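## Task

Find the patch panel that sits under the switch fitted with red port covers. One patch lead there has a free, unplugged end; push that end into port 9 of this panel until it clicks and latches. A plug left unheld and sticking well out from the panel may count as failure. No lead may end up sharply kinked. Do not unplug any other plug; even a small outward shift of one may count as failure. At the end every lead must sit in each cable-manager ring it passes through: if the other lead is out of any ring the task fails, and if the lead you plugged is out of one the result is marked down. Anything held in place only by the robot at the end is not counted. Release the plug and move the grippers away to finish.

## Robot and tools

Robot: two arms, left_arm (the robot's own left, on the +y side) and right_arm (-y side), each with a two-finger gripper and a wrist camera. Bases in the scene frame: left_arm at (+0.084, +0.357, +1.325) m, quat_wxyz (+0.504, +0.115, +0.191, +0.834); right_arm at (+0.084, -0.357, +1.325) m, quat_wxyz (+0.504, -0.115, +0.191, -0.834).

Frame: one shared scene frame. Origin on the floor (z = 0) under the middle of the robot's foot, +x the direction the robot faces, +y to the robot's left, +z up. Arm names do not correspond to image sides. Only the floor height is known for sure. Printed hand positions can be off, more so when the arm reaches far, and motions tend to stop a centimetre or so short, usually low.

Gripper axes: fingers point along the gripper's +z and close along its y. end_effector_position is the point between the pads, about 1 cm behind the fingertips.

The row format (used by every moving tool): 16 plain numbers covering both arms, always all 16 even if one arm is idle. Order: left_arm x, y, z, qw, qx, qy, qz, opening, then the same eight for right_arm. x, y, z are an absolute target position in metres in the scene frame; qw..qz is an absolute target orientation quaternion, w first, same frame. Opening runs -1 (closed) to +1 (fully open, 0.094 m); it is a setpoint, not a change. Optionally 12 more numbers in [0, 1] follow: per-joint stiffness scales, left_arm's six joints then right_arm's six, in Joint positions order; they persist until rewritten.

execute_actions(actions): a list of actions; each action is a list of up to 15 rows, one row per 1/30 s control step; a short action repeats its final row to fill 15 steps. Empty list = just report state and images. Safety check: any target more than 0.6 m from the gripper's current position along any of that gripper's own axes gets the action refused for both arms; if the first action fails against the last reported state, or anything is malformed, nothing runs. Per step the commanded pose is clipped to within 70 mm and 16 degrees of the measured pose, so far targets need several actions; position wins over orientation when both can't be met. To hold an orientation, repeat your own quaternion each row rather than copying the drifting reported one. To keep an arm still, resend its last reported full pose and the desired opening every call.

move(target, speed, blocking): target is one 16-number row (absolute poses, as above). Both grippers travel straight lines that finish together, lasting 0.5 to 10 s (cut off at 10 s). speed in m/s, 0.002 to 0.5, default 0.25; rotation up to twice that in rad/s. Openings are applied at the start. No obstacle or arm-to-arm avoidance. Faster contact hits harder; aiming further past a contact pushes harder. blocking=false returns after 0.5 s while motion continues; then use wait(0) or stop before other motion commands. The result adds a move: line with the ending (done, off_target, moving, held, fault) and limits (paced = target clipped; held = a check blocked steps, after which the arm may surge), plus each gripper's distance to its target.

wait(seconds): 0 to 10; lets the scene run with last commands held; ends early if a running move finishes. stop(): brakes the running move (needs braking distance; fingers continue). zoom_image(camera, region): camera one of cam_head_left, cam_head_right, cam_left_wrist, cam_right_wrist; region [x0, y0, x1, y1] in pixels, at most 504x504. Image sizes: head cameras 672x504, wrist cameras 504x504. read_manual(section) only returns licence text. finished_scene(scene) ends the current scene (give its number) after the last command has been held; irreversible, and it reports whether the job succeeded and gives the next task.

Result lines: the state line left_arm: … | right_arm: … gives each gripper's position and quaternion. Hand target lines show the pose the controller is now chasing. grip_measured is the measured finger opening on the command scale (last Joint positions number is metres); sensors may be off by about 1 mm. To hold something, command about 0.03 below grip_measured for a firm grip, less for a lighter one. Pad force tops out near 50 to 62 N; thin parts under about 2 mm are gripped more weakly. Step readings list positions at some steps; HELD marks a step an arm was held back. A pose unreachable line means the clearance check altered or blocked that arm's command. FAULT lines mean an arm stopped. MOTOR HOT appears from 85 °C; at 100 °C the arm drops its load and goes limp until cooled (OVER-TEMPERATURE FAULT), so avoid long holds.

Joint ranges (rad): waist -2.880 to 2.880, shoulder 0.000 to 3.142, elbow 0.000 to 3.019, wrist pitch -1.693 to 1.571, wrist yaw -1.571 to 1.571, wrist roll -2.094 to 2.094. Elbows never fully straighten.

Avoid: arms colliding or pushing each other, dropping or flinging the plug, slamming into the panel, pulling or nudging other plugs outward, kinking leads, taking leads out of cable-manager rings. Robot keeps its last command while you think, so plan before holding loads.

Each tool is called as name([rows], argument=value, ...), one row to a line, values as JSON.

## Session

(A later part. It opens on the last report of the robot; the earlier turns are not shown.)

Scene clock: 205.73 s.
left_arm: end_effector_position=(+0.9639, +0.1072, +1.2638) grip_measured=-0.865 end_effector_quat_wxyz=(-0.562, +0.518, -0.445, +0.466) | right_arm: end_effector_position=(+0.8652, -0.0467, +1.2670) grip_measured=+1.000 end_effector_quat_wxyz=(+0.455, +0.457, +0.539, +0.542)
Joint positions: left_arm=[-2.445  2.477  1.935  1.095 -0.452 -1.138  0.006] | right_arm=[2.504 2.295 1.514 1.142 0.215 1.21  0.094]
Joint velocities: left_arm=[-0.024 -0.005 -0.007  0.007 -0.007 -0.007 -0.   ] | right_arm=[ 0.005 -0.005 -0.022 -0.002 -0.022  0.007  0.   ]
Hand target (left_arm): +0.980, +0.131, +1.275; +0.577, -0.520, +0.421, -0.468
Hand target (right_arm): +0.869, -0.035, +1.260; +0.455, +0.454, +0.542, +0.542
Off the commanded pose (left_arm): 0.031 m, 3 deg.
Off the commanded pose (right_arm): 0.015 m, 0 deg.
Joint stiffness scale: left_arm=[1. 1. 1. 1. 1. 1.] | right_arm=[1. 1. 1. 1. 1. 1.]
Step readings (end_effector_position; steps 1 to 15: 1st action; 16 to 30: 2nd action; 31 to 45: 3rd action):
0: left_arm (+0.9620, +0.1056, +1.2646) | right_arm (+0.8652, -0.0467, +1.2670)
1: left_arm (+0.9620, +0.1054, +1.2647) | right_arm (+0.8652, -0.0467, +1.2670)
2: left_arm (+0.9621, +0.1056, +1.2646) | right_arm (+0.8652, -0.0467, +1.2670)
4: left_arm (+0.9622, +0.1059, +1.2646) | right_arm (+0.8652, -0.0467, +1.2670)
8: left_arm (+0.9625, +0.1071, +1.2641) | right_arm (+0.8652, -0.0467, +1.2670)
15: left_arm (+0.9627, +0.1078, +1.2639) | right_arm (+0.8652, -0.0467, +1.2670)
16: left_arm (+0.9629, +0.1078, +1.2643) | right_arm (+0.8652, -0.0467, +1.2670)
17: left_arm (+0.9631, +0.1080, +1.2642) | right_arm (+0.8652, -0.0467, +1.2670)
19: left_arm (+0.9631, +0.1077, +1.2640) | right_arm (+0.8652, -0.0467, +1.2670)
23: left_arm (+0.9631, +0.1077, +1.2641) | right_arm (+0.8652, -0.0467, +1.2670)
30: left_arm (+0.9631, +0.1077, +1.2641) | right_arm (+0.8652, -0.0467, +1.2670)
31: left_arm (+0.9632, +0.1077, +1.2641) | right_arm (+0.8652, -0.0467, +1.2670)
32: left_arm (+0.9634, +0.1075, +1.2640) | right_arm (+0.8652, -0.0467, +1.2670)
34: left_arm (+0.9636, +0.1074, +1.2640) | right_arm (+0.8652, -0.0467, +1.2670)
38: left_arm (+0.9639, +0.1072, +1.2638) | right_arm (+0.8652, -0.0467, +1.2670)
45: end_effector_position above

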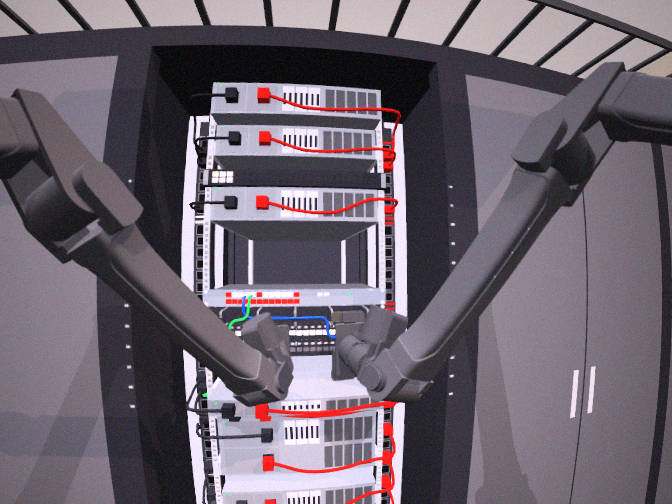

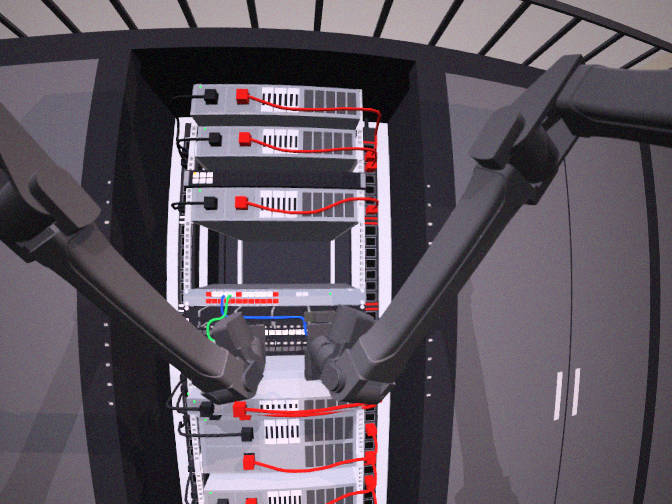

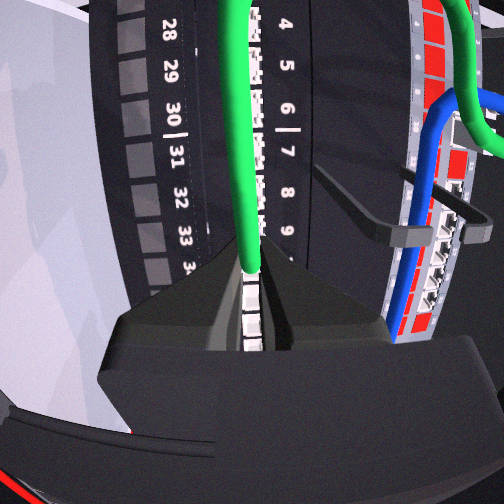

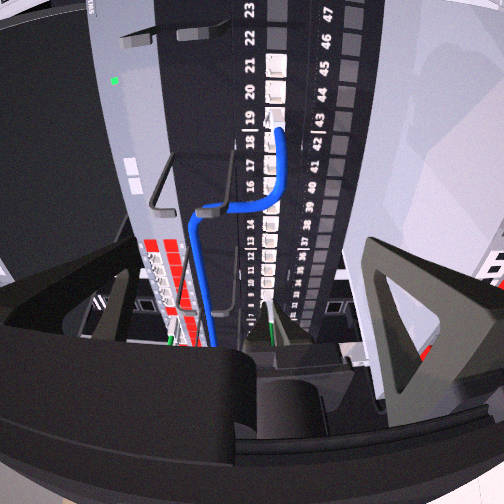

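execute_actions([
  [[0.9845,0.130,1.2752,0.5775,-0.5199,0.4211,-0.4677,-0.89,0.87,-0.035,1.26,0.4545,0.4545,0.5415,0.5415,1]],
  [[0.9865,0.130,1.2755,0.5775,-0.5199,0.4211,-0.4677,-0.89,0.87,-0.035,1.26,0.4545,0.4545,0.5415,0.5415,1]],
  [[0.989,0.130,1.2755,0.5775,-0.5199,0.4211,-0.4677,-0.89,0.87,-0.035,1.26,0.4545,0.4545,0.5415,0.5415,1]],
  [[0.992,0.130,1.2755,0.5775,-0.5199,0.4211,-0.4677,-0.89,0.87,-0.035,1.26,0.4545,0.4545,0.5415,0.5415,1]],
])

zoom_image(camera="cam_right_wrist", region=[235,260,305,330])

Scene clock: 207.97 s.
left_arm: end_effector_position=(+0.9665, +0.1065, +1.2635) grip_measured=-0.865 end_effector_quat_wxyz=(-0.563, +0.519, -0.441, +0.468) | right_arm: end_effector_position=(+0.8652, -0.0467, +1.2670) grip_measured=+1.000 end_effector_quat_wxyz=(+0.455, +0.457, +0.539, +0.542)
Joint positions: left_arm=[-2.445  2.488  1.955  1.095 -0.452 -1.141  0.006] | right_arm=[2.504 2.295 1.514 1.142 0.215 1.21  0.094]
Joint velocities: left_arm=[-0.005 -0.005  0.012  0.012 -0.007  0.022 -0.   ] | right_arm=[ 0.005 -0.015  0.002  0.012 -0.007  0.037  0.   ]
Hand target (left_arm): +0.988, +0.131, +1.276; +0.577, -0.520, +0.422, -0.468
Hand target (right_arm): +0.869, -0.035, +1.260; +0.455, +0.454, +0.542, +0.542
Off the commanded pose (left_arm): 0.037 m, 3 deg.
Off the commanded pose (right_arm): 0.015 m, 0 deg.
Joint stiffness scale: left_arm=[1. 1. 1. 1. 1. 1.] | right_arm=[1. 1. 1. 1. 1. 1.]
Step readings (end_effector_position; steps 1 to 15: 1st action; 16 to 30: 2nd action; 31 to 45: 3rd action; 46 to 60: 4th action):
0: left_arm (+0.9639, +0.1072, +1.2638) | right_arm (+0.8652, -0.0467, +1.2670)
1: left_arm (+0.9639, +0.1072, +1.2638) | right_arm (+0.8652, -0.0467, +1.2670)
2: left_arm (+0.9639, +0.1072, +1.2638) | right_arm (+0.8652, -0.0467, +1.2670)
4: left_arm (+0.9639, +0.1072, +1.2638) | right_arm (+0.8652, -0.0467, +1.2670)
8: left_arm (+0.9639, +0.1072, +1.2638) | right_arm (+0.8652, -0.0467, +1.2670)
15: left_arm (+0.9639, +0.1072, +1.2638) | right_arm (+0.8652, -0.0467, +1.2670)
16: left_arm (+0.9641, +0.1072, +1.2640) | right_arm (+0.8652, -0.0467, +1.2670)
17: left_arm (+0.9642, +0.1071, +1.2637) | right_arm (+0.8652, -0.0467, +1.2670)
19: left_arm (+0.9648, +0.1068, +1.2638) | right_arm (+0.8652, -0.0467, +1.2670)
23: left_arm (+0.9652, +0.1070, +1.2637) | right_arm (+0.8652, -0.0467, +1.2670)
30: left_arm (+0.9652, +0.1070, +1.2637) | right_arm (+0.8652, -0.0467, +1.2670)
31: left_arm (+0.9654, +0.1070, +1.2639) | right_arm (+0.8652, -0.0467, +1.2670)
32: left_arm (+0.9656, +0.1069, +1.2638) | right_arm (+0.8652, -0.0467, +1.2670)
34: left_arm (+0.9660, +0.1066, +1.2635) | right_arm (+0.8652, -0.0467, +1.2670)
38: left_arm (+0.9662, +0.1067, +1.2639) | right_arm (+0.8652, -0.0467, +1.2670)
45: left_arm (+0.9662, +0.1067, +1.2639) | right_arm (+0.8652, -0.0467, +1.2670)
46: left_arm (+0.9663, +0.1066, +1.2639) | right_arm (+0.8652, -0.0467, +1.2670)
47: left_arm (+0.9664, +0.1065, +1.2637) | right_arm (+0.8652, -0.0467, +1.2670)
49: left_arm (+0.9665, +0.1065, +1.2635) | right_arm (+0.8652, -0.0467, +1.2670)
53: left_arm (+0.9665, +0.1065, +1.2635) | right_arm (+0.8652, -0.0467, +1.2670)
60: end_effector_position above

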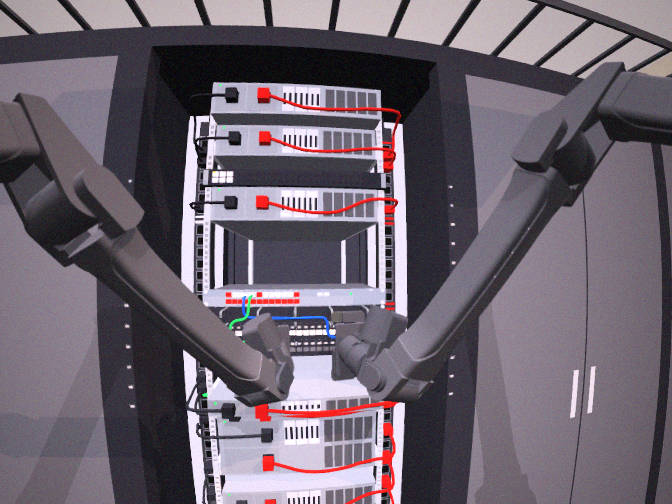

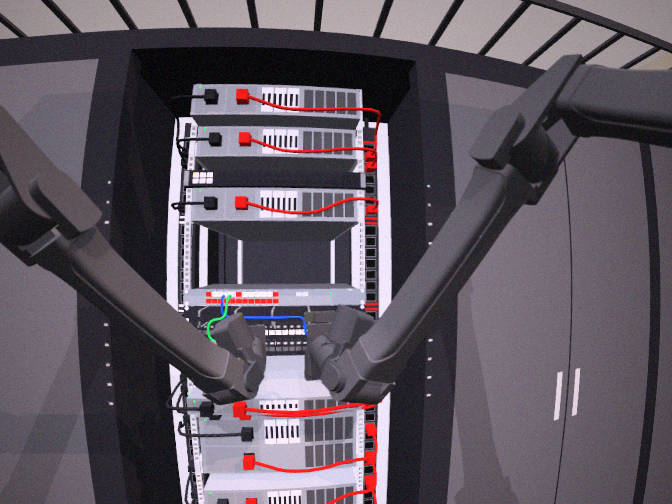

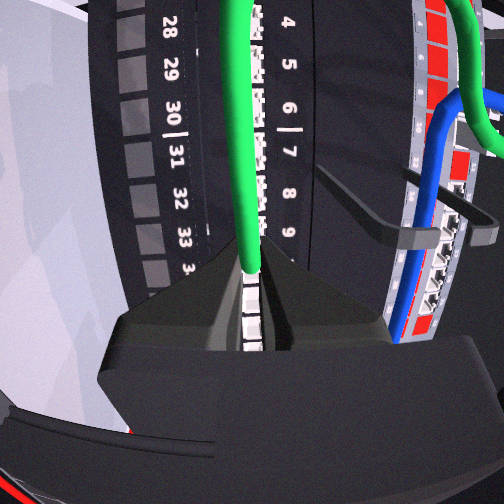

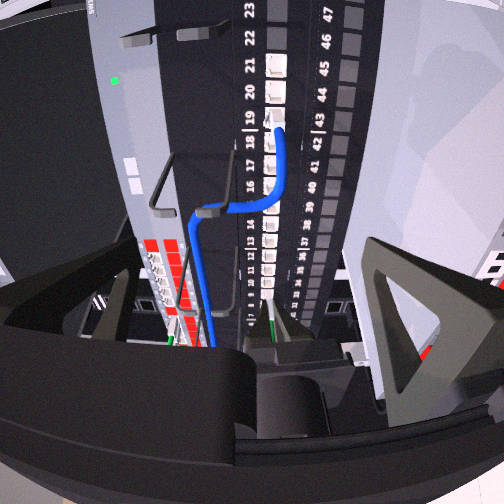

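Region (235, 260, 305, 330) of cam_right_wrist's 504x504 image, scaled by 7.200, with more detail than that image has.

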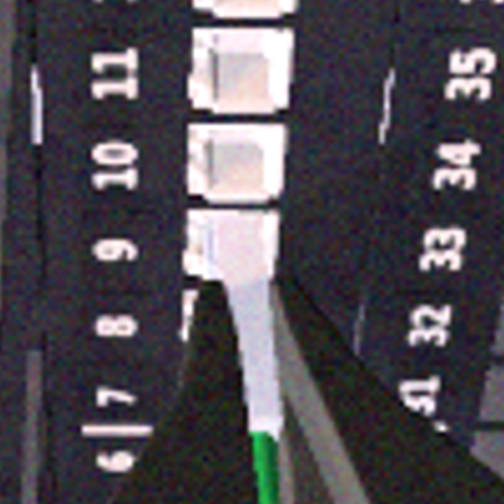

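execute_actions([
  [[0.992,0.130,1.279,0.5706,-0.5275,0.4272,-0.4621,-0.89,0.87,-0.035,1.26,0.4545,0.4545,0.5415,0.5415,1]],
  [[0.992,0.130,1.282,0.5637,-0.535,0.4332,-0.4565,-0.89,0.87,-0.035,1.26,0.4545,0.4545,0.5415,0.5415,1]],
  [[0.995,0.130,1.285,0.5637,-0.535,0.4332,-0.4565,-0.89,0.87,-0.035,1.26,0.4545,0.4545,0.5415,0.5415,1]],
  [[0.998,0.130,1.285,0.5637,-0.535,0.4332,-0.4565,-0.89,0.87,-0.035,1.26,0.4545,0.4545,0.5415,0.5415,1]],
])

zoom_image(camera="cam_right_wrist", region=[235,260,305,330])

Scene clock: 210.30 s.
left_arm: end_effector_position=(+0.9680, +0.1073, +1.2634) grip_measured=-0.865 end_effector_quat_wxyz=(-0.557, +0.533, -0.441, +0.459) | right_arm: end_effector_position=(+0.8652, -0.0467, +1.2670) grip_measured=+1.000 end_effector_quat_wxyz=(+0.455, +0.457, +0.539, +0.542)
Joint positions: left_arm=[-2.449  2.479  1.955  1.063 -0.484 -1.158  0.006] | right_arm=[2.504 2.295 1.514 1.142 0.215 1.21  0.094]
Joint velocities: left_arm=[-0.005  0.015  0.002 -0.012  0.022 -0.037  0.   ] | right_arm=[-0.005 -0.005 -0.007 -0.012 -0.022 -0.051  0.   ]
Hand target (left_arm): +0.993, +0.132, +1.287; +0.564, -0.535, +0.433, -0.457
Hand target (right_arm): +0.869, -0.035, +1.260; +0.455, +0.454, +0.542, +0.542
Off the commanded pose (left_arm): 0.043 m, 1 deg.
Off the commanded pose (right_arm): 0.015 m, 0 deg.
Joint stiffness scale: left_arm=[1. 1. 1. 1. 1. 1.] | right_arm=[1. 1. 1. 1. 1. 1.]
Step readings (end_effector_position; steps 1 to 15: 1st action; 16 to 30: 2nd action; 31 to 45: 3rd action; 46 to 60: 4th action):
0: left_arm (+0.9665, +0.1065, +1.2635) | right_arm (+0.8652, -0.0467, +1.2670)
1: left_arm (+0.9666, +0.1067, +1.2628) | right_arm (+0.8652, -0.0467, +1.2670)
2: left_arm (+0.9667, +0.1071, +1.2622) | right_arm (+0.8652, -0.0467, +1.2670)
4: left_arm (+0.9669, +0.1073, +1.2625) | right_arm (+0.8652, -0.0467, +1.2670)
8: left_arm (+0.9669, +0.1073, +1.2625) | right_arm (+0.8652, -0.0467, +1.2670)
15: left_arm (+0.9669, +0.1073, +1.2625) | right_arm (+0.8652, -0.0467, +1.2670)
16: left_arm (+0.9672, +0.1077, +1.2625) | right_arm (+0.8652, -0.0467, +1.2670)
17: left_arm (+0.9675, +0.1076, +1.2630) | right_arm (+0.8652, -0.0467, +1.2670)
19: left_arm (+0.9676, +0.1073, +1.2632) | right_arm (+0.8652, -0.0467, +1.2670)
23: left_arm (+0.9678, +0.1073, +1.2634) | right_arm (+0.8652, -0.0467, +1.2670)
30: left_arm (+0.9678, +0.1073, +1.2634) | right_arm (+0.8652, -0.0467, +1.2670)
31: left_arm (+0.9678, +0.1072, +1.2633) | right_arm (+0.8652, -0.0467, +1.2670)
32: left_arm (+0.9679, +0.1074, +1.2634) | right_arm (+0.8652, -0.0467, +1.2670)
34: left_arm (+0.9679, +0.1072, +1.2634) | right_arm (+0.8652, -0.0467, +1.2670)
38: left_arm (+0.9679, +0.1072, +1.2634) | right_arm (+0.8652, -0.0467, +1.2670)
45: left_arm (+0.9679, +0.1072, +1.2634) | right_arm (+0.8652, -0.0467, +1.2670)
46: left_arm (+0.9679, +0.1073, +1.2633) | right_arm (+0.8652, -0.0467, +1.2670)
47: left_arm (+0.9680, +0.1074, +1.2635) | right_arm (+0.8652, -0.0467, +1.2670)
49: left_arm (+0.9680, +0.1073, +1.2634) | right_arm (+0.8652, -0.0467, +1.2670)
53: left_arm (+0.9680, +0.1073, +1.2634) | right_arm (+0.8652, -0.0467, +1.2670)
60: end_effector_position above

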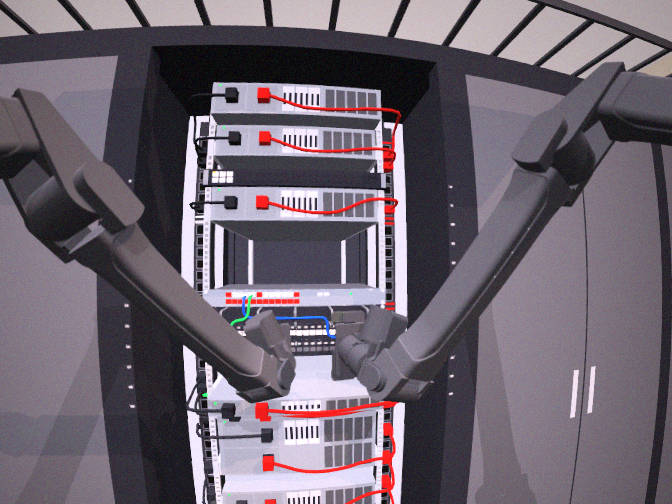

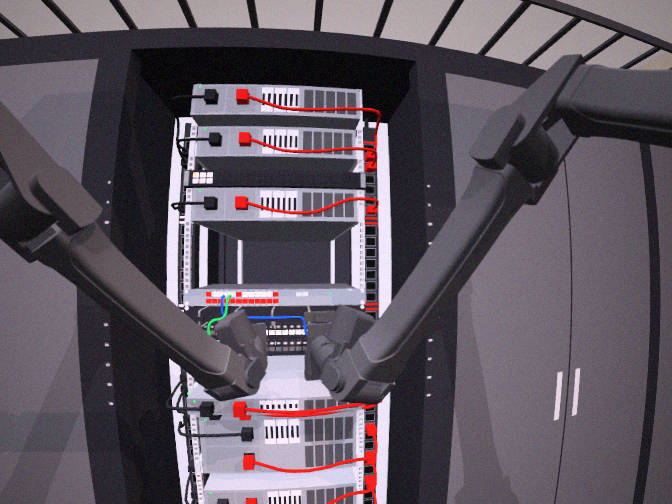

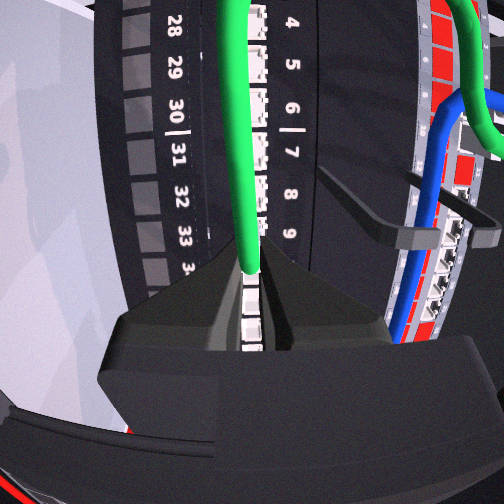

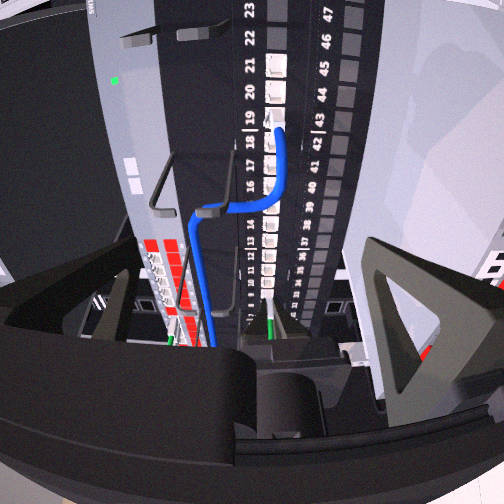

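Region (235, 260, 305, 330) of cam_right_wrist's 504x504 image, scaled by 7.200, with more detail than that image has.

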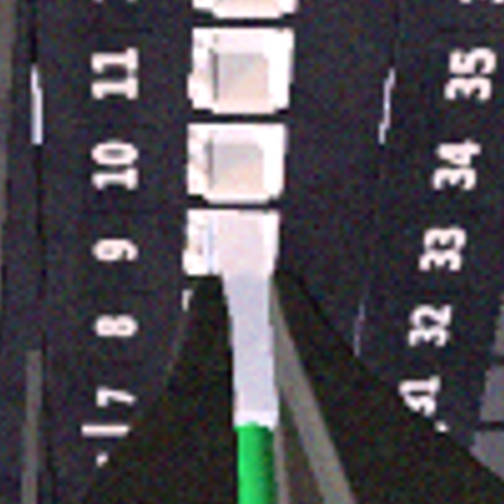

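execute_actions([
  [[0.998,0.130,1.286,0.5566,-0.5423,0.4391,-0.4508,-0.89,0.87,-0.035,1.26,0.4545,0.4545,0.5415,0.5415,1]],
  [[0.998,0.130,1.288,0.5495,-0.5495,0.445,-0.445,-0.89,0.87,-0.035,1.26,0.4545,0.4545,0.5415,0.5415,1]],
  [[1.002,0.130,1.288,0.5495,-0.5495,0.445,-0.445,-0.89,0.87,-0.035,1.26,0.4545,0.4545,0.5415,0.5415,1]],
  [[1.006,0.130,1.288,0.5495,-0.5495,0.445,-0.445,-0.89,0.87,-0.035,1.26,0.4545,0.4545,0.5415,0.5415,1]],
])

zoom_image(camera="cam_right_wrist", region=[235,260,305,330])

Scene clock: 212.53 s.
left_arm: end_effector_position=(+0.9689, +0.1070, +1.2649) grip_measured=-0.865 end_effector_quat_wxyz=(-0.545, +0.551, -0.450, +0.444) | right_arm: end_effector_position=(+0.8652, -0.0467, +1.2670) grip_measured=+1.000 end_effector_quat_wxyz=(+0.455, +0.457, +0.539, +0.542)
Joint positions: left_arm=[-2.456  2.452  1.939  1.002 -0.521 -1.179  0.006] | right_arm=[2.504 2.295 1.514 1.142 0.215 1.21  0.094]
Joint velocities: left_arm=[-0.005 -0.005 -0.012 -0.007 -0.066 -0.037  0.   ] | right_arm=[ 0.005 -0.005 -0.012 -0.022  0.022 -0.022  0.   ]
Hand target (left_arm): +0.998, +0.133, +1.290; +0.550, -0.549, +0.444, -0.445
Hand target (right_arm): +0.869, -0.035, +1.260; +0.455, +0.454, +0.542, +0.542
Off the commanded pose (left_arm): 0.049 m, 1 deg.
Off the commanded pose (right_arm): 0.015 m, 0 deg.
Joint stiffness scale: left_arm=[1. 1. 1. 1. 1. 1.] | right_arm=[1. 1. 1. 1. 1. 1.]
Step readings (end_effector_position; steps 1 to 15: 1st action; 16 to 30: 2nd action; 31 to 45: 3rd action; 46 to 60: 4th action):
0: left_arm (+0.9680, +0.1073, +1.2634) | right_arm (+0.8652, -0.0467, +1.2670)
1: left_arm (+0.9682, +0.1075, +1.2637) | right_arm (+0.8652, -0.0467, +1.2670)
2: left_arm (+0.9683, +0.1070, +1.2638) | right_arm (+0.8652, -0.0467, +1.2670)
4: left_arm (+0.9687, +0.1071, +1.2644) | right_arm (+0.8652, -0.0467, +1.2670)
8: left_arm (+0.9687, +0.1068, +1.2645) | right_arm (+0.8652, -0.0467, +1.2670)
15: left_arm (+0.9687, +0.1068, +1.2645) | right_arm (+0.8652, -0.0467, +1.2670)
16: left_arm (+0.9687, +0.1070, +1.2643) | right_arm (+0.8652, -0.0467, +1.2670)
17: left_arm (+0.9687, +0.1069, +1.2645) | right_arm (+0.8652, -0.0467, +1.2670)
19: left_arm (+0.9688, +0.1069, +1.2650) | right_arm (+0.8652, -0.0467, +1.2670)
23: left_arm (+0.9689, +0.1069, +1.2651) | right_arm (+0.8652, -0.0467, +1.2670)
30: left_arm (+0.9689, +0.1069, +1.2651) | right_arm (+0.8652, -0.0467, +1.2670)
31: left_arm (+0.9689, +0.1069, +1.2650) | right_arm (+0.8652, -0.0467, +1.2670)
32: left_arm (+0.9689, +0.1069, +1.2649) | right_arm (+0.8652, -0.0467, +1.2670)
34: left_arm (+0.9689, +0.1069, +1.2649) | right_arm (+0.8652, -0.0467, +1.2670)
38: left_arm (+0.9689, +0.1069, +1.2649) | right_arm (+0.8652, -0.0467, +1.2670)
45: left_arm (+0.9689, +0.1069, +1.2649) | right_arm (+0.8652, -0.0467, +1.2670)
46: left_arm (+0.9689, +0.1069, +1.2648) | right_arm (+0.8652, -0.0467, +1.2670)
47: left_arm (+0.9690, +0.1070, +1.2650) | right_arm (+0.8652, -0.0467, +1.2670)
49: left_arm (+0.9689, +0.1070, +1.2649) | right_arm (+0.8652, -0.0467, +1.2670)
53: left_arm (+0.9689, +0.1070, +1.2649) | right_arm (+0.8652, -0.0467, +1.2670)
60: end_effector_position above

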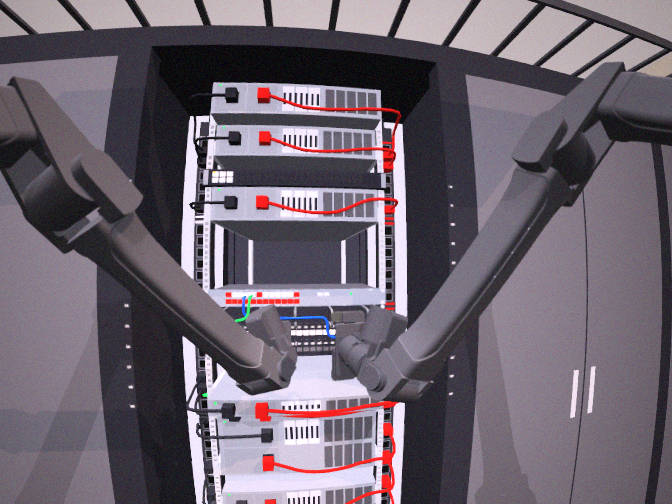

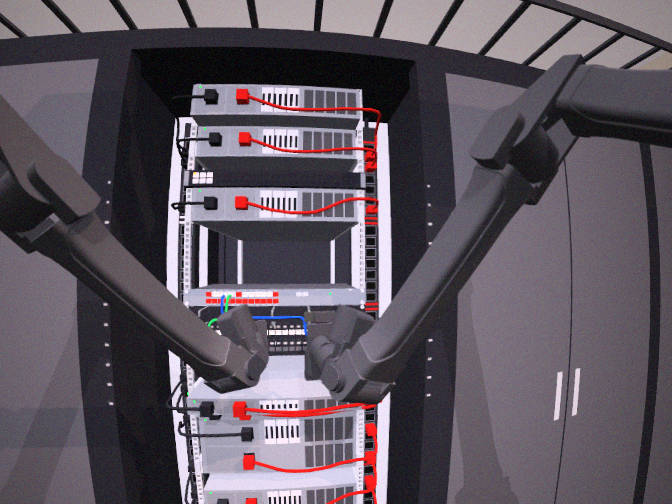

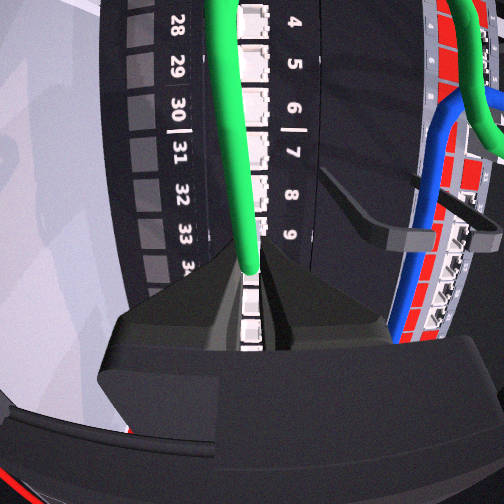

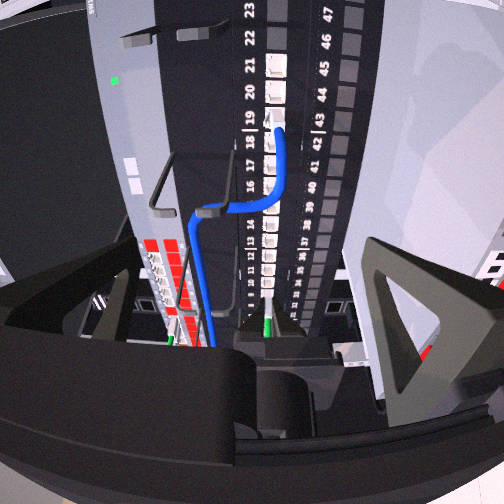

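Region (235, 260, 305, 330) of cam_right_wrist's 504x504 image, scaled by 7.200, with more detail than that image has.

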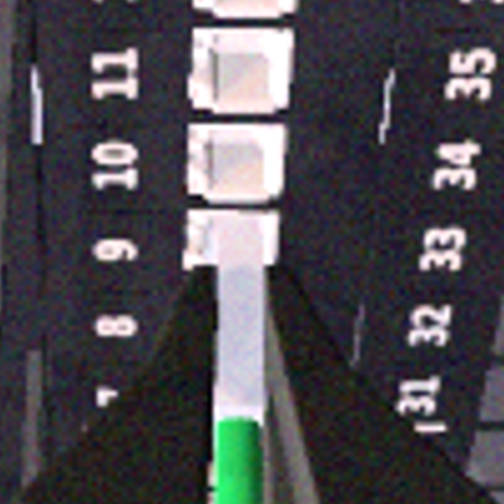

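execute_actions([
  [[1.008,0.130,1.286,0.5566,-0.5423,0.4391,-0.4508,-0.89,0.87,-0.035,1.26,0.4545,0.4545,0.5415,0.5415,1]],
  [[1.010,0.130,1.284,0.5637,-0.535,0.4332,-0.4565,-0.89,0.87,-0.035,1.26,0.4545,0.4545,0.5415,0.5415,1]],
  [[1.012,0.130,1.286,0.5566,-0.5423,0.4391,-0.4508,-0.89,0.87,-0.035,1.26,0.4545,0.4545,0.5415,0.5415,1]],
  [[1.014,0.126,1.286,0.5566,-0.5423,0.4391,-0.4508,-0.89,0.87,-0.035,1.26,0.4545,0.4545,0.5415,0.5415,1]],
])

zoom_image(camera="cam_right_wrist", region=[235,260,305,330])

Scene clock: 214.73 s.
left_arm: end_effector_position=(+0.9687, +0.1058, +1.2649) grip_measured=-0.865 end_effector_quat_wxyz=(-0.546, +0.547, -0.451, +0.446) | right_arm: end_effector_position=(+0.8652, -0.0467, +1.2670) grip_measured=+1.000 end_effector_quat_wxyz=(+0.455, +0.457, +0.539, +0.542)
Joint positions: left_arm=[-2.456  2.454  1.939  1.007 -0.514 -1.175  0.006] | right_arm=[2.504 2.295 1.514 1.142 0.215 1.21  0.094]
Joint velocities: left_arm=[ 0.015 -0.005 -0.007 -0.002 -0.037  0.022  0.   ] | right_arm=[-0.015 -0.005  0.022 -0.012 -0.037 -0.022  0.   ]
Hand target (left_arm): +1.003, +0.130, +1.289; +0.557, -0.542, +0.439, -0.451
Hand target (right_arm): +0.869, -0.035, +1.260; +0.455, +0.454, +0.542, +0.542
Off the commanded pose (left_arm): 0.054 m, 2 deg.
Off the commanded pose (right_arm): 0.015 m, 0 deg.
Joint stiffness scale: left_arm=[1. 1. 1. 1. 1. 1.] | right_arm=[1. 1. 1. 1. 1. 1.]
Step readings (end_effector_position; steps 1 to 15: 1st action; 16 to 30: 2nd action; 31 to 45: 3rd action; 46 to 60: 4th action):
0: left_arm (+0.9689, +0.1070, +1.2649) | right_arm (+0.8652, -0.0467, +1.2670)
1: left_arm (+0.9690, +0.1067, +1.2650) | right_arm (+0.8652, -0.0467, +1.2670)
2: left_arm (+0.9690, +0.1066, +1.2651) | right_arm (+0.8652, -0.0467, +1.2670)
4: left_arm (+0.9690, +0.1066, +1.2651) | right_arm (+0.8652, -0.0467, +1.2670)
8: left_arm (+0.9690, +0.1066, +1.2651) | right_arm (+0.8652, -0.0467, +1.2670)
15: left_arm (+0.9690, +0.1066, +1.2651) | right_arm (+0.8652, -0.0467, +1.2670)
16: left_arm (+0.9691, +0.1063, +1.2656) | right_arm (+0.8652, -0.0467, +1.2670)
17: left_arm (+0.9690, +0.1058, +1.2658) | right_arm (+0.8652, -0.0467, +1.2670)
19: left_arm (+0.9687, +0.1054, +1.2654) | right_arm (+0.8652, -0.0467, +1.2670)
23: left_arm (+0.9687, +0.1054, +1.2654) | right_arm (+0.8652, -0.0467, +1.2670)
30: left_arm (+0.9687, +0.1054, +1.2654) | right_arm (+0.8652, -0.0467, +1.2670)
31: left_arm (+0.9687, +0.1056, +1.2654) | right_arm (+0.8652, -0.0467, +1.2670)
32: left_arm (+0.9687, +0.1056, +1.2652) | right_arm (+0.8652, -0.0467, +1.2670)
34: left_arm (+0.9687, +0.1057, +1.2651) | right_arm (+0.8652, -0.0467, +1.2670)
38: left_arm (+0.9687, +0.1057, +1.2651) | right_arm (+0.8652, -0.0467, +1.2670)
45: left_arm (+0.9687, +0.1057, +1.2651) | right_arm (+0.8652, -0.0467, +1.2670)
46: left_arm (+0.9687, +0.1057, +1.2651) | right_arm (+0.8652, -0.0467, +1.2670)
47: left_arm (+0.9687, +0.1058, +1.2649) | right_arm (+0.8652, -0.0467, +1.2670)
49: left_arm (+0.9687, +0.1058, +1.2649) | right_arm (+0.8652, -0.0467, +1.2670)
53: left_arm (+0.9687, +0.1058, +1.2649) | right_arm (+0.8652, -0.0467, +1.2670)
60: end_effector_position above

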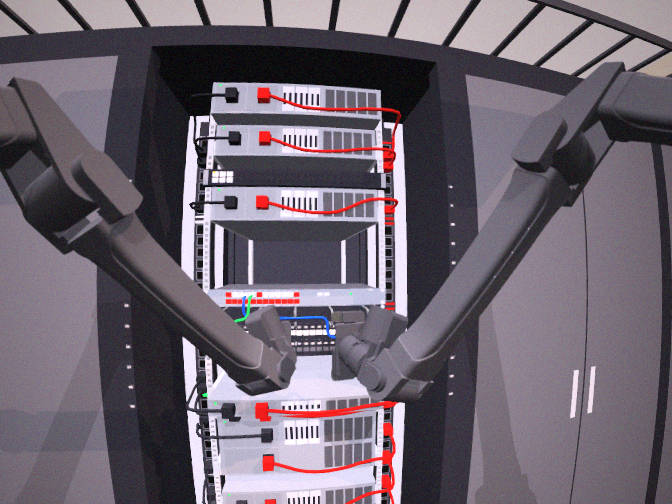

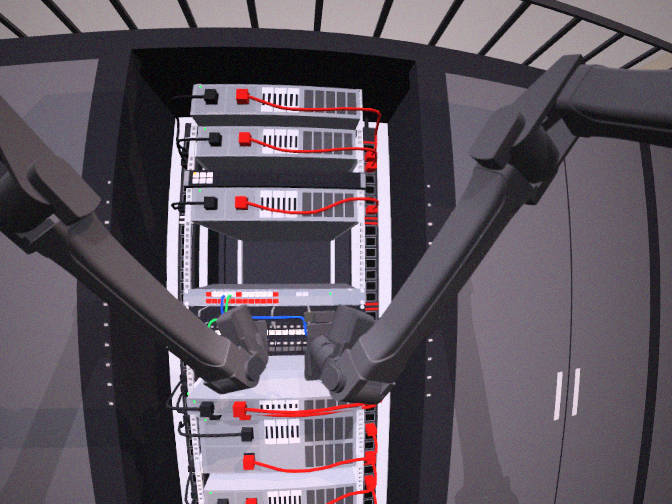

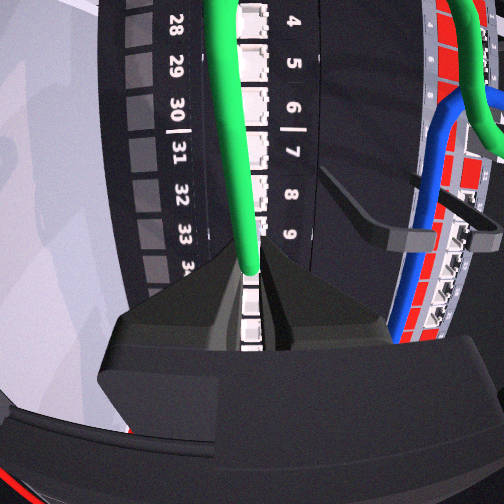

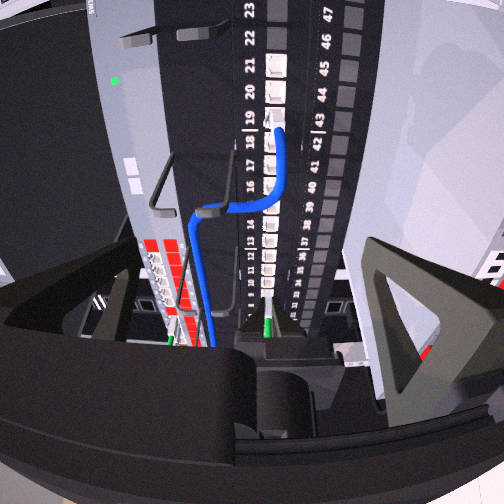

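Region (235, 260, 305, 330) of cam_right_wrist's 504x504 image, scaled by 7.200, with more detail than that image has.

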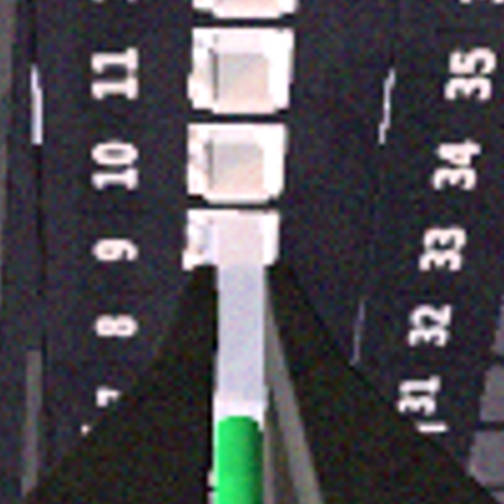

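execute_actions(actions=[])

zoom_image(camera="cam_right_wrist", region=[200,230,340,370])

Scene clock: 215.27 s.
left_arm: end_effector_position=(+0.9687, +0.1058, +1.2649) grip_measured=-0.865 end_effector_quat_wxyz=(-0.546, +0.547, -0.451, +0.446) | right_arm: end_effector_position=(+0.8652, -0.0467, +1.2670) grip_measured=+1.000 end_effector_quat_wxyz=(+0.455, +0.457, +0.539, +0.542)
Joint positions: left_arm=[-2.456  2.454  1.939  1.007 -0.514 -1.175  0.006] | right_arm=[2.504 2.295 1.514 1.142 0.215 1.21  0.094]
Joint velocities: left_arm=[-0.005 -0.015 -0.002 -0.002  0.022  0.007  0.001] | right_arm=[-0.005 -0.005  0.002  0.012 -0.081 -0.022  0.   ]
Hand target (left_arm): +1.003, +0.130, +1.289; +0.557, -0.542, +0.439, -0.451
Hand target (right_arm): +0.869, -0.035, +1.260; +0.455, +0.454, +0.542, +0.542
Off the commanded pose (left_arm): 0.054 m, 2 deg.
Off the commanded pose (right_arm): 0.015 m, 0 deg.
Joint stiffness scale: left_arm=[1. 1. 1. 1. 1. 1.] | right_arm=[1. 1. 1. 1. 1. 1.]

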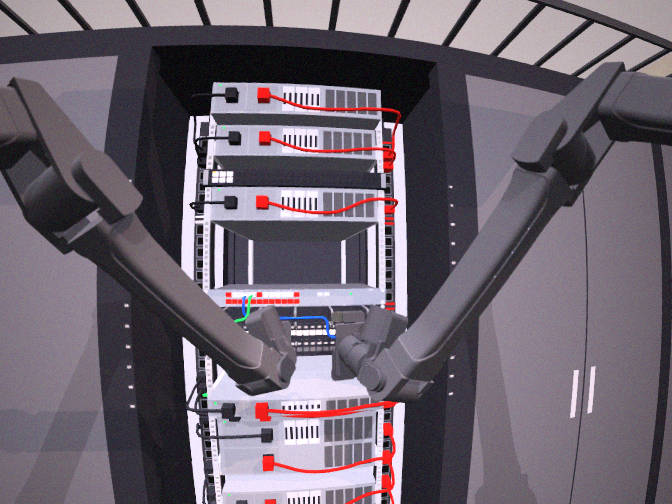

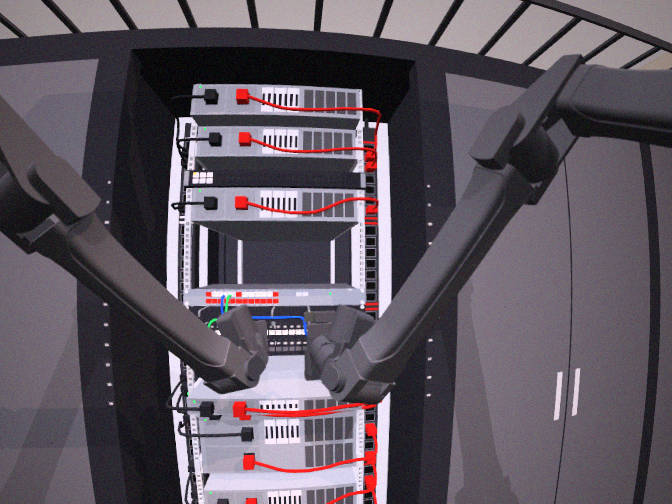

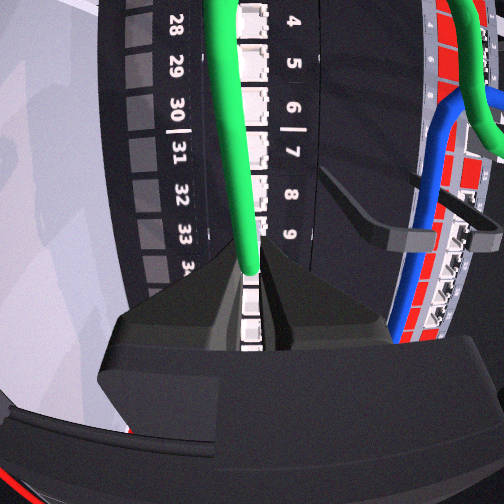

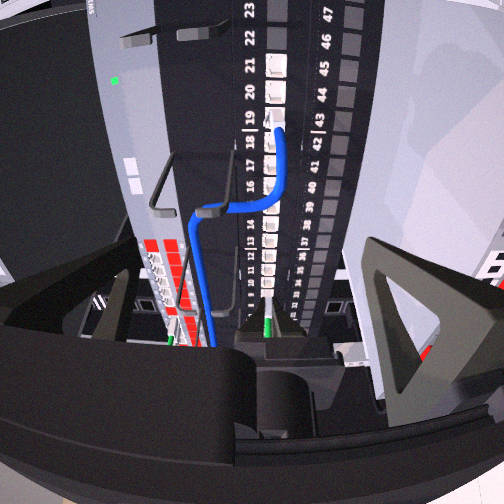

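Region (200, 230, 340, 370) of cam_right_wrist's 504x504 image, scaled by 3.600, with more detail than that image has.

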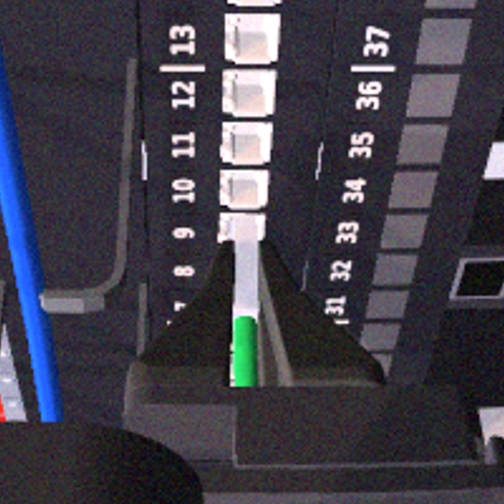

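execute_actions([
  [[1.0,0.122,1.286,0.5566,-0.5423,0.4391,-0.4508,-0.89,0.87,-0.035,1.26,0.4545,0.4545,0.5415,0.5415,1]],
  [[0.988,0.119,1.286,0.5566,-0.5423,0.4391,-0.4508,-0.89,0.87,-0.035,1.26,0.4545,0.4545,0.5415,0.5415,1]],
  [[0.985,0.119,1.286,0.5566,-0.5423,0.4391,-0.4508,-0.8,0.87,-0.035,1.26,0.4545,0.4545,0.5415,0.5415,1]],
  [[0.985,0.119,1.286,0.5566,-0.5423,0.4391,-0.4508,-0.76,0.87,-0.035,1.26,0.4545,0.4545,0.5415,0.5415,1]],
])

zoom_image(camera="cam_right_wrist", region=[220,250,320,350])

Scene clock: 217.53 s.
left_arm: end_effector_position=(+0.9689, +0.1048, +1.2655) grip_measured=-0.762 end_effector_quat_wxyz=(-0.545, +0.545, -0.452, +0.449) | right_arm: end_effector_position=(+0.8652, -0.0467, +1.2670) grip_measured=+1.000 end_effector_quat_wxyz=(+0.455, +0.457, +0.539, +0.542)
Joint positions: left_arm=[-2.456  2.454  1.939  1.007 -0.506 -1.174  0.011] | right_arm=[2.504 2.295 1.514 1.142 0.215 1.21  0.094]
Joint velocities: left_arm=[ 0.015 -0.005  0.007 -0.007 -0.022  0.037 -0.   ] | right_arm=[-0.005 -0.005 -0.022 -0.007  0.037  0.051  0.   ]
Hand target (left_arm): +0.983, +0.120, +1.286; +0.557, -0.542, +0.439, -0.451
Hand target (right_arm): +0.869, -0.035, +1.260; +0.455, +0.454, +0.542, +0.542
Off the commanded pose (left_arm): 0.030 m, 2 deg.
Off the commanded pose (right_arm): 0.015 m, 0 deg.
Joint stiffness scale: left_arm=[1. 1. 1. 1. 1. 1.] | right_arm=[1. 1. 1. 1. 1. 1.]
Step readings (end_effector_position; steps 1 to 15: 1st action; 16 to 30: 2nd action; 31 to 45: 3rd action; 46 to 60: 4th action):
0: left_arm (+0.9687, +0.1058, +1.2649) | right_arm (+0.8652, -0.0467, +1.2670)
1: left_arm (+0.9686, +0.1060, +1.2648) | right_arm (+0.8652, -0.0467, +1.2670)
2: left_arm (+0.9686, +0.1061, +1.2648) | right_arm (+0.8652, -0.0467, +1.2670)
4: left_arm (+0.9686, +0.1061, +1.2648) | right_arm (+0.8652, -0.0467, +1.2670)
8: left_arm (+0.9686, +0.1061, +1.2648) | right_arm (+0.8652, -0.0467, +1.2670)
15: left_arm (+0.9686, +0.1061, +1.2648) | right_arm (+0.8652, -0.0467, +1.2670)
16: left_arm (+0.9686, +0.1063, +1.2648) | right_arm (+0.8652, -0.0467, +1.2670)
17: left_arm (+0.9686, +0.1063, +1.2648) | right_arm (+0.8652, -0.0467, +1.2670)
19: left_arm (+0.9686, +0.1063, +1.2648) | right_arm (+0.8652, -0.0467, +1.2670)
23: left_arm (+0.9686, +0.1063, +1.2648) | right_arm (+0.8652, -0.0467, +1.2670)
30: left_arm (+0.9686, +0.1063, +1.2648) | right_arm (+0.8652, -0.0467, +1.2670)
31: left_arm (+0.9686, +0.1062, +1.2649) | right_arm (+0.8652, -0.0467, +1.2670)
32: left_arm (+0.9688, +0.1054, +1.2653) | right_arm (+0.8652, -0.0467, +1.2670)
34: left_arm (+0.9688, +0.1049, +1.2654) | right_arm (+0.8652, -0.0467, +1.2670)
38: left_arm (+0.9688, +0.1049, +1.2654) | right_arm (+0.8652, -0.0467, +1.2670)
45: left_arm (+0.9688, +0.1049, +1.2654) | right_arm (+0.8652, -0.0467, +1.2670)
46: left_arm (+0.9688, +0.1049, +1.2655) | right_arm (+0.8652, -0.0467, +1.2670)
47: left_arm (+0.9688, +0.1049, +1.2655) | right_arm (+0.8652, -0.0467, +1.2670)
49: left_arm (+0.9689, +0.1048, +1.2655) | right_arm (+0.8652, -0.0467, +1.2670)
53: left_arm (+0.9689, +0.1048, +1.2655) | right_arm (+0.8652, -0.0467, +1.2670)
60: end_effector_position above

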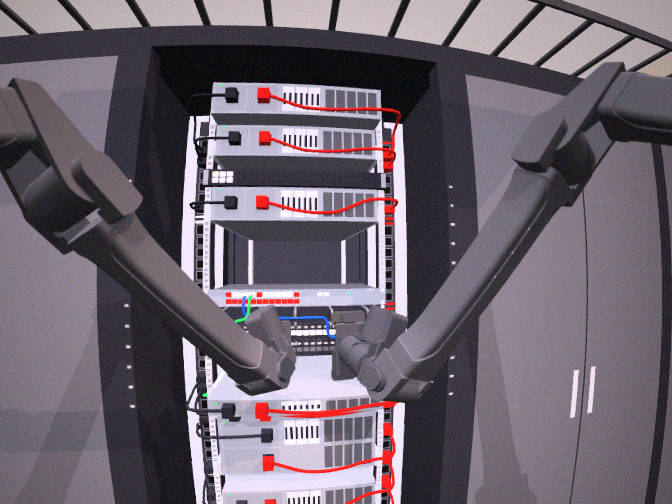

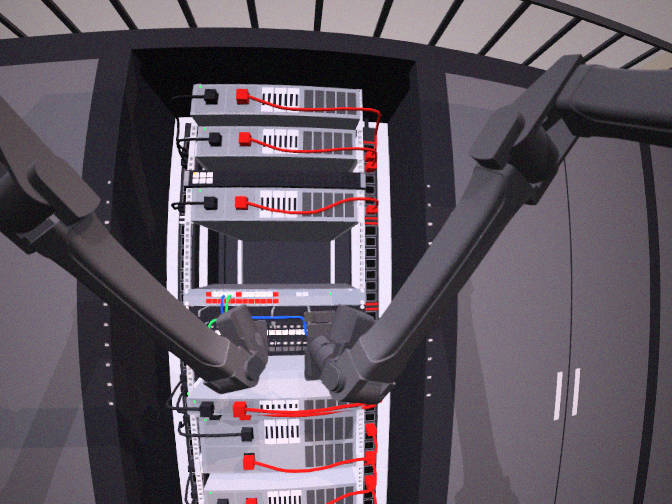

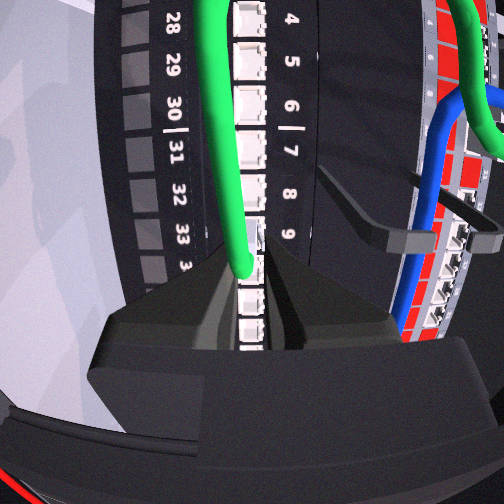

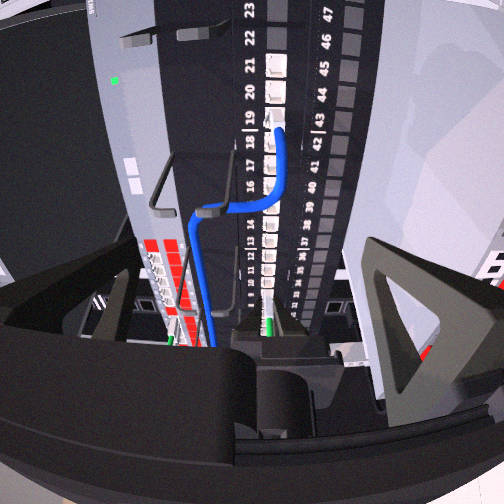

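Region (220, 250, 320, 350) of cam_right_wrist's 504x504 image, scaled by 5.040, with more detail than that image has.

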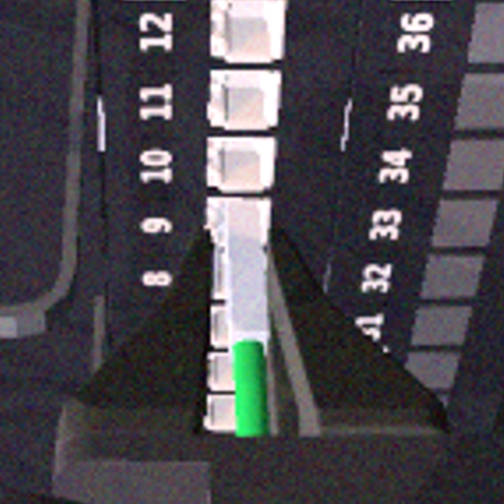

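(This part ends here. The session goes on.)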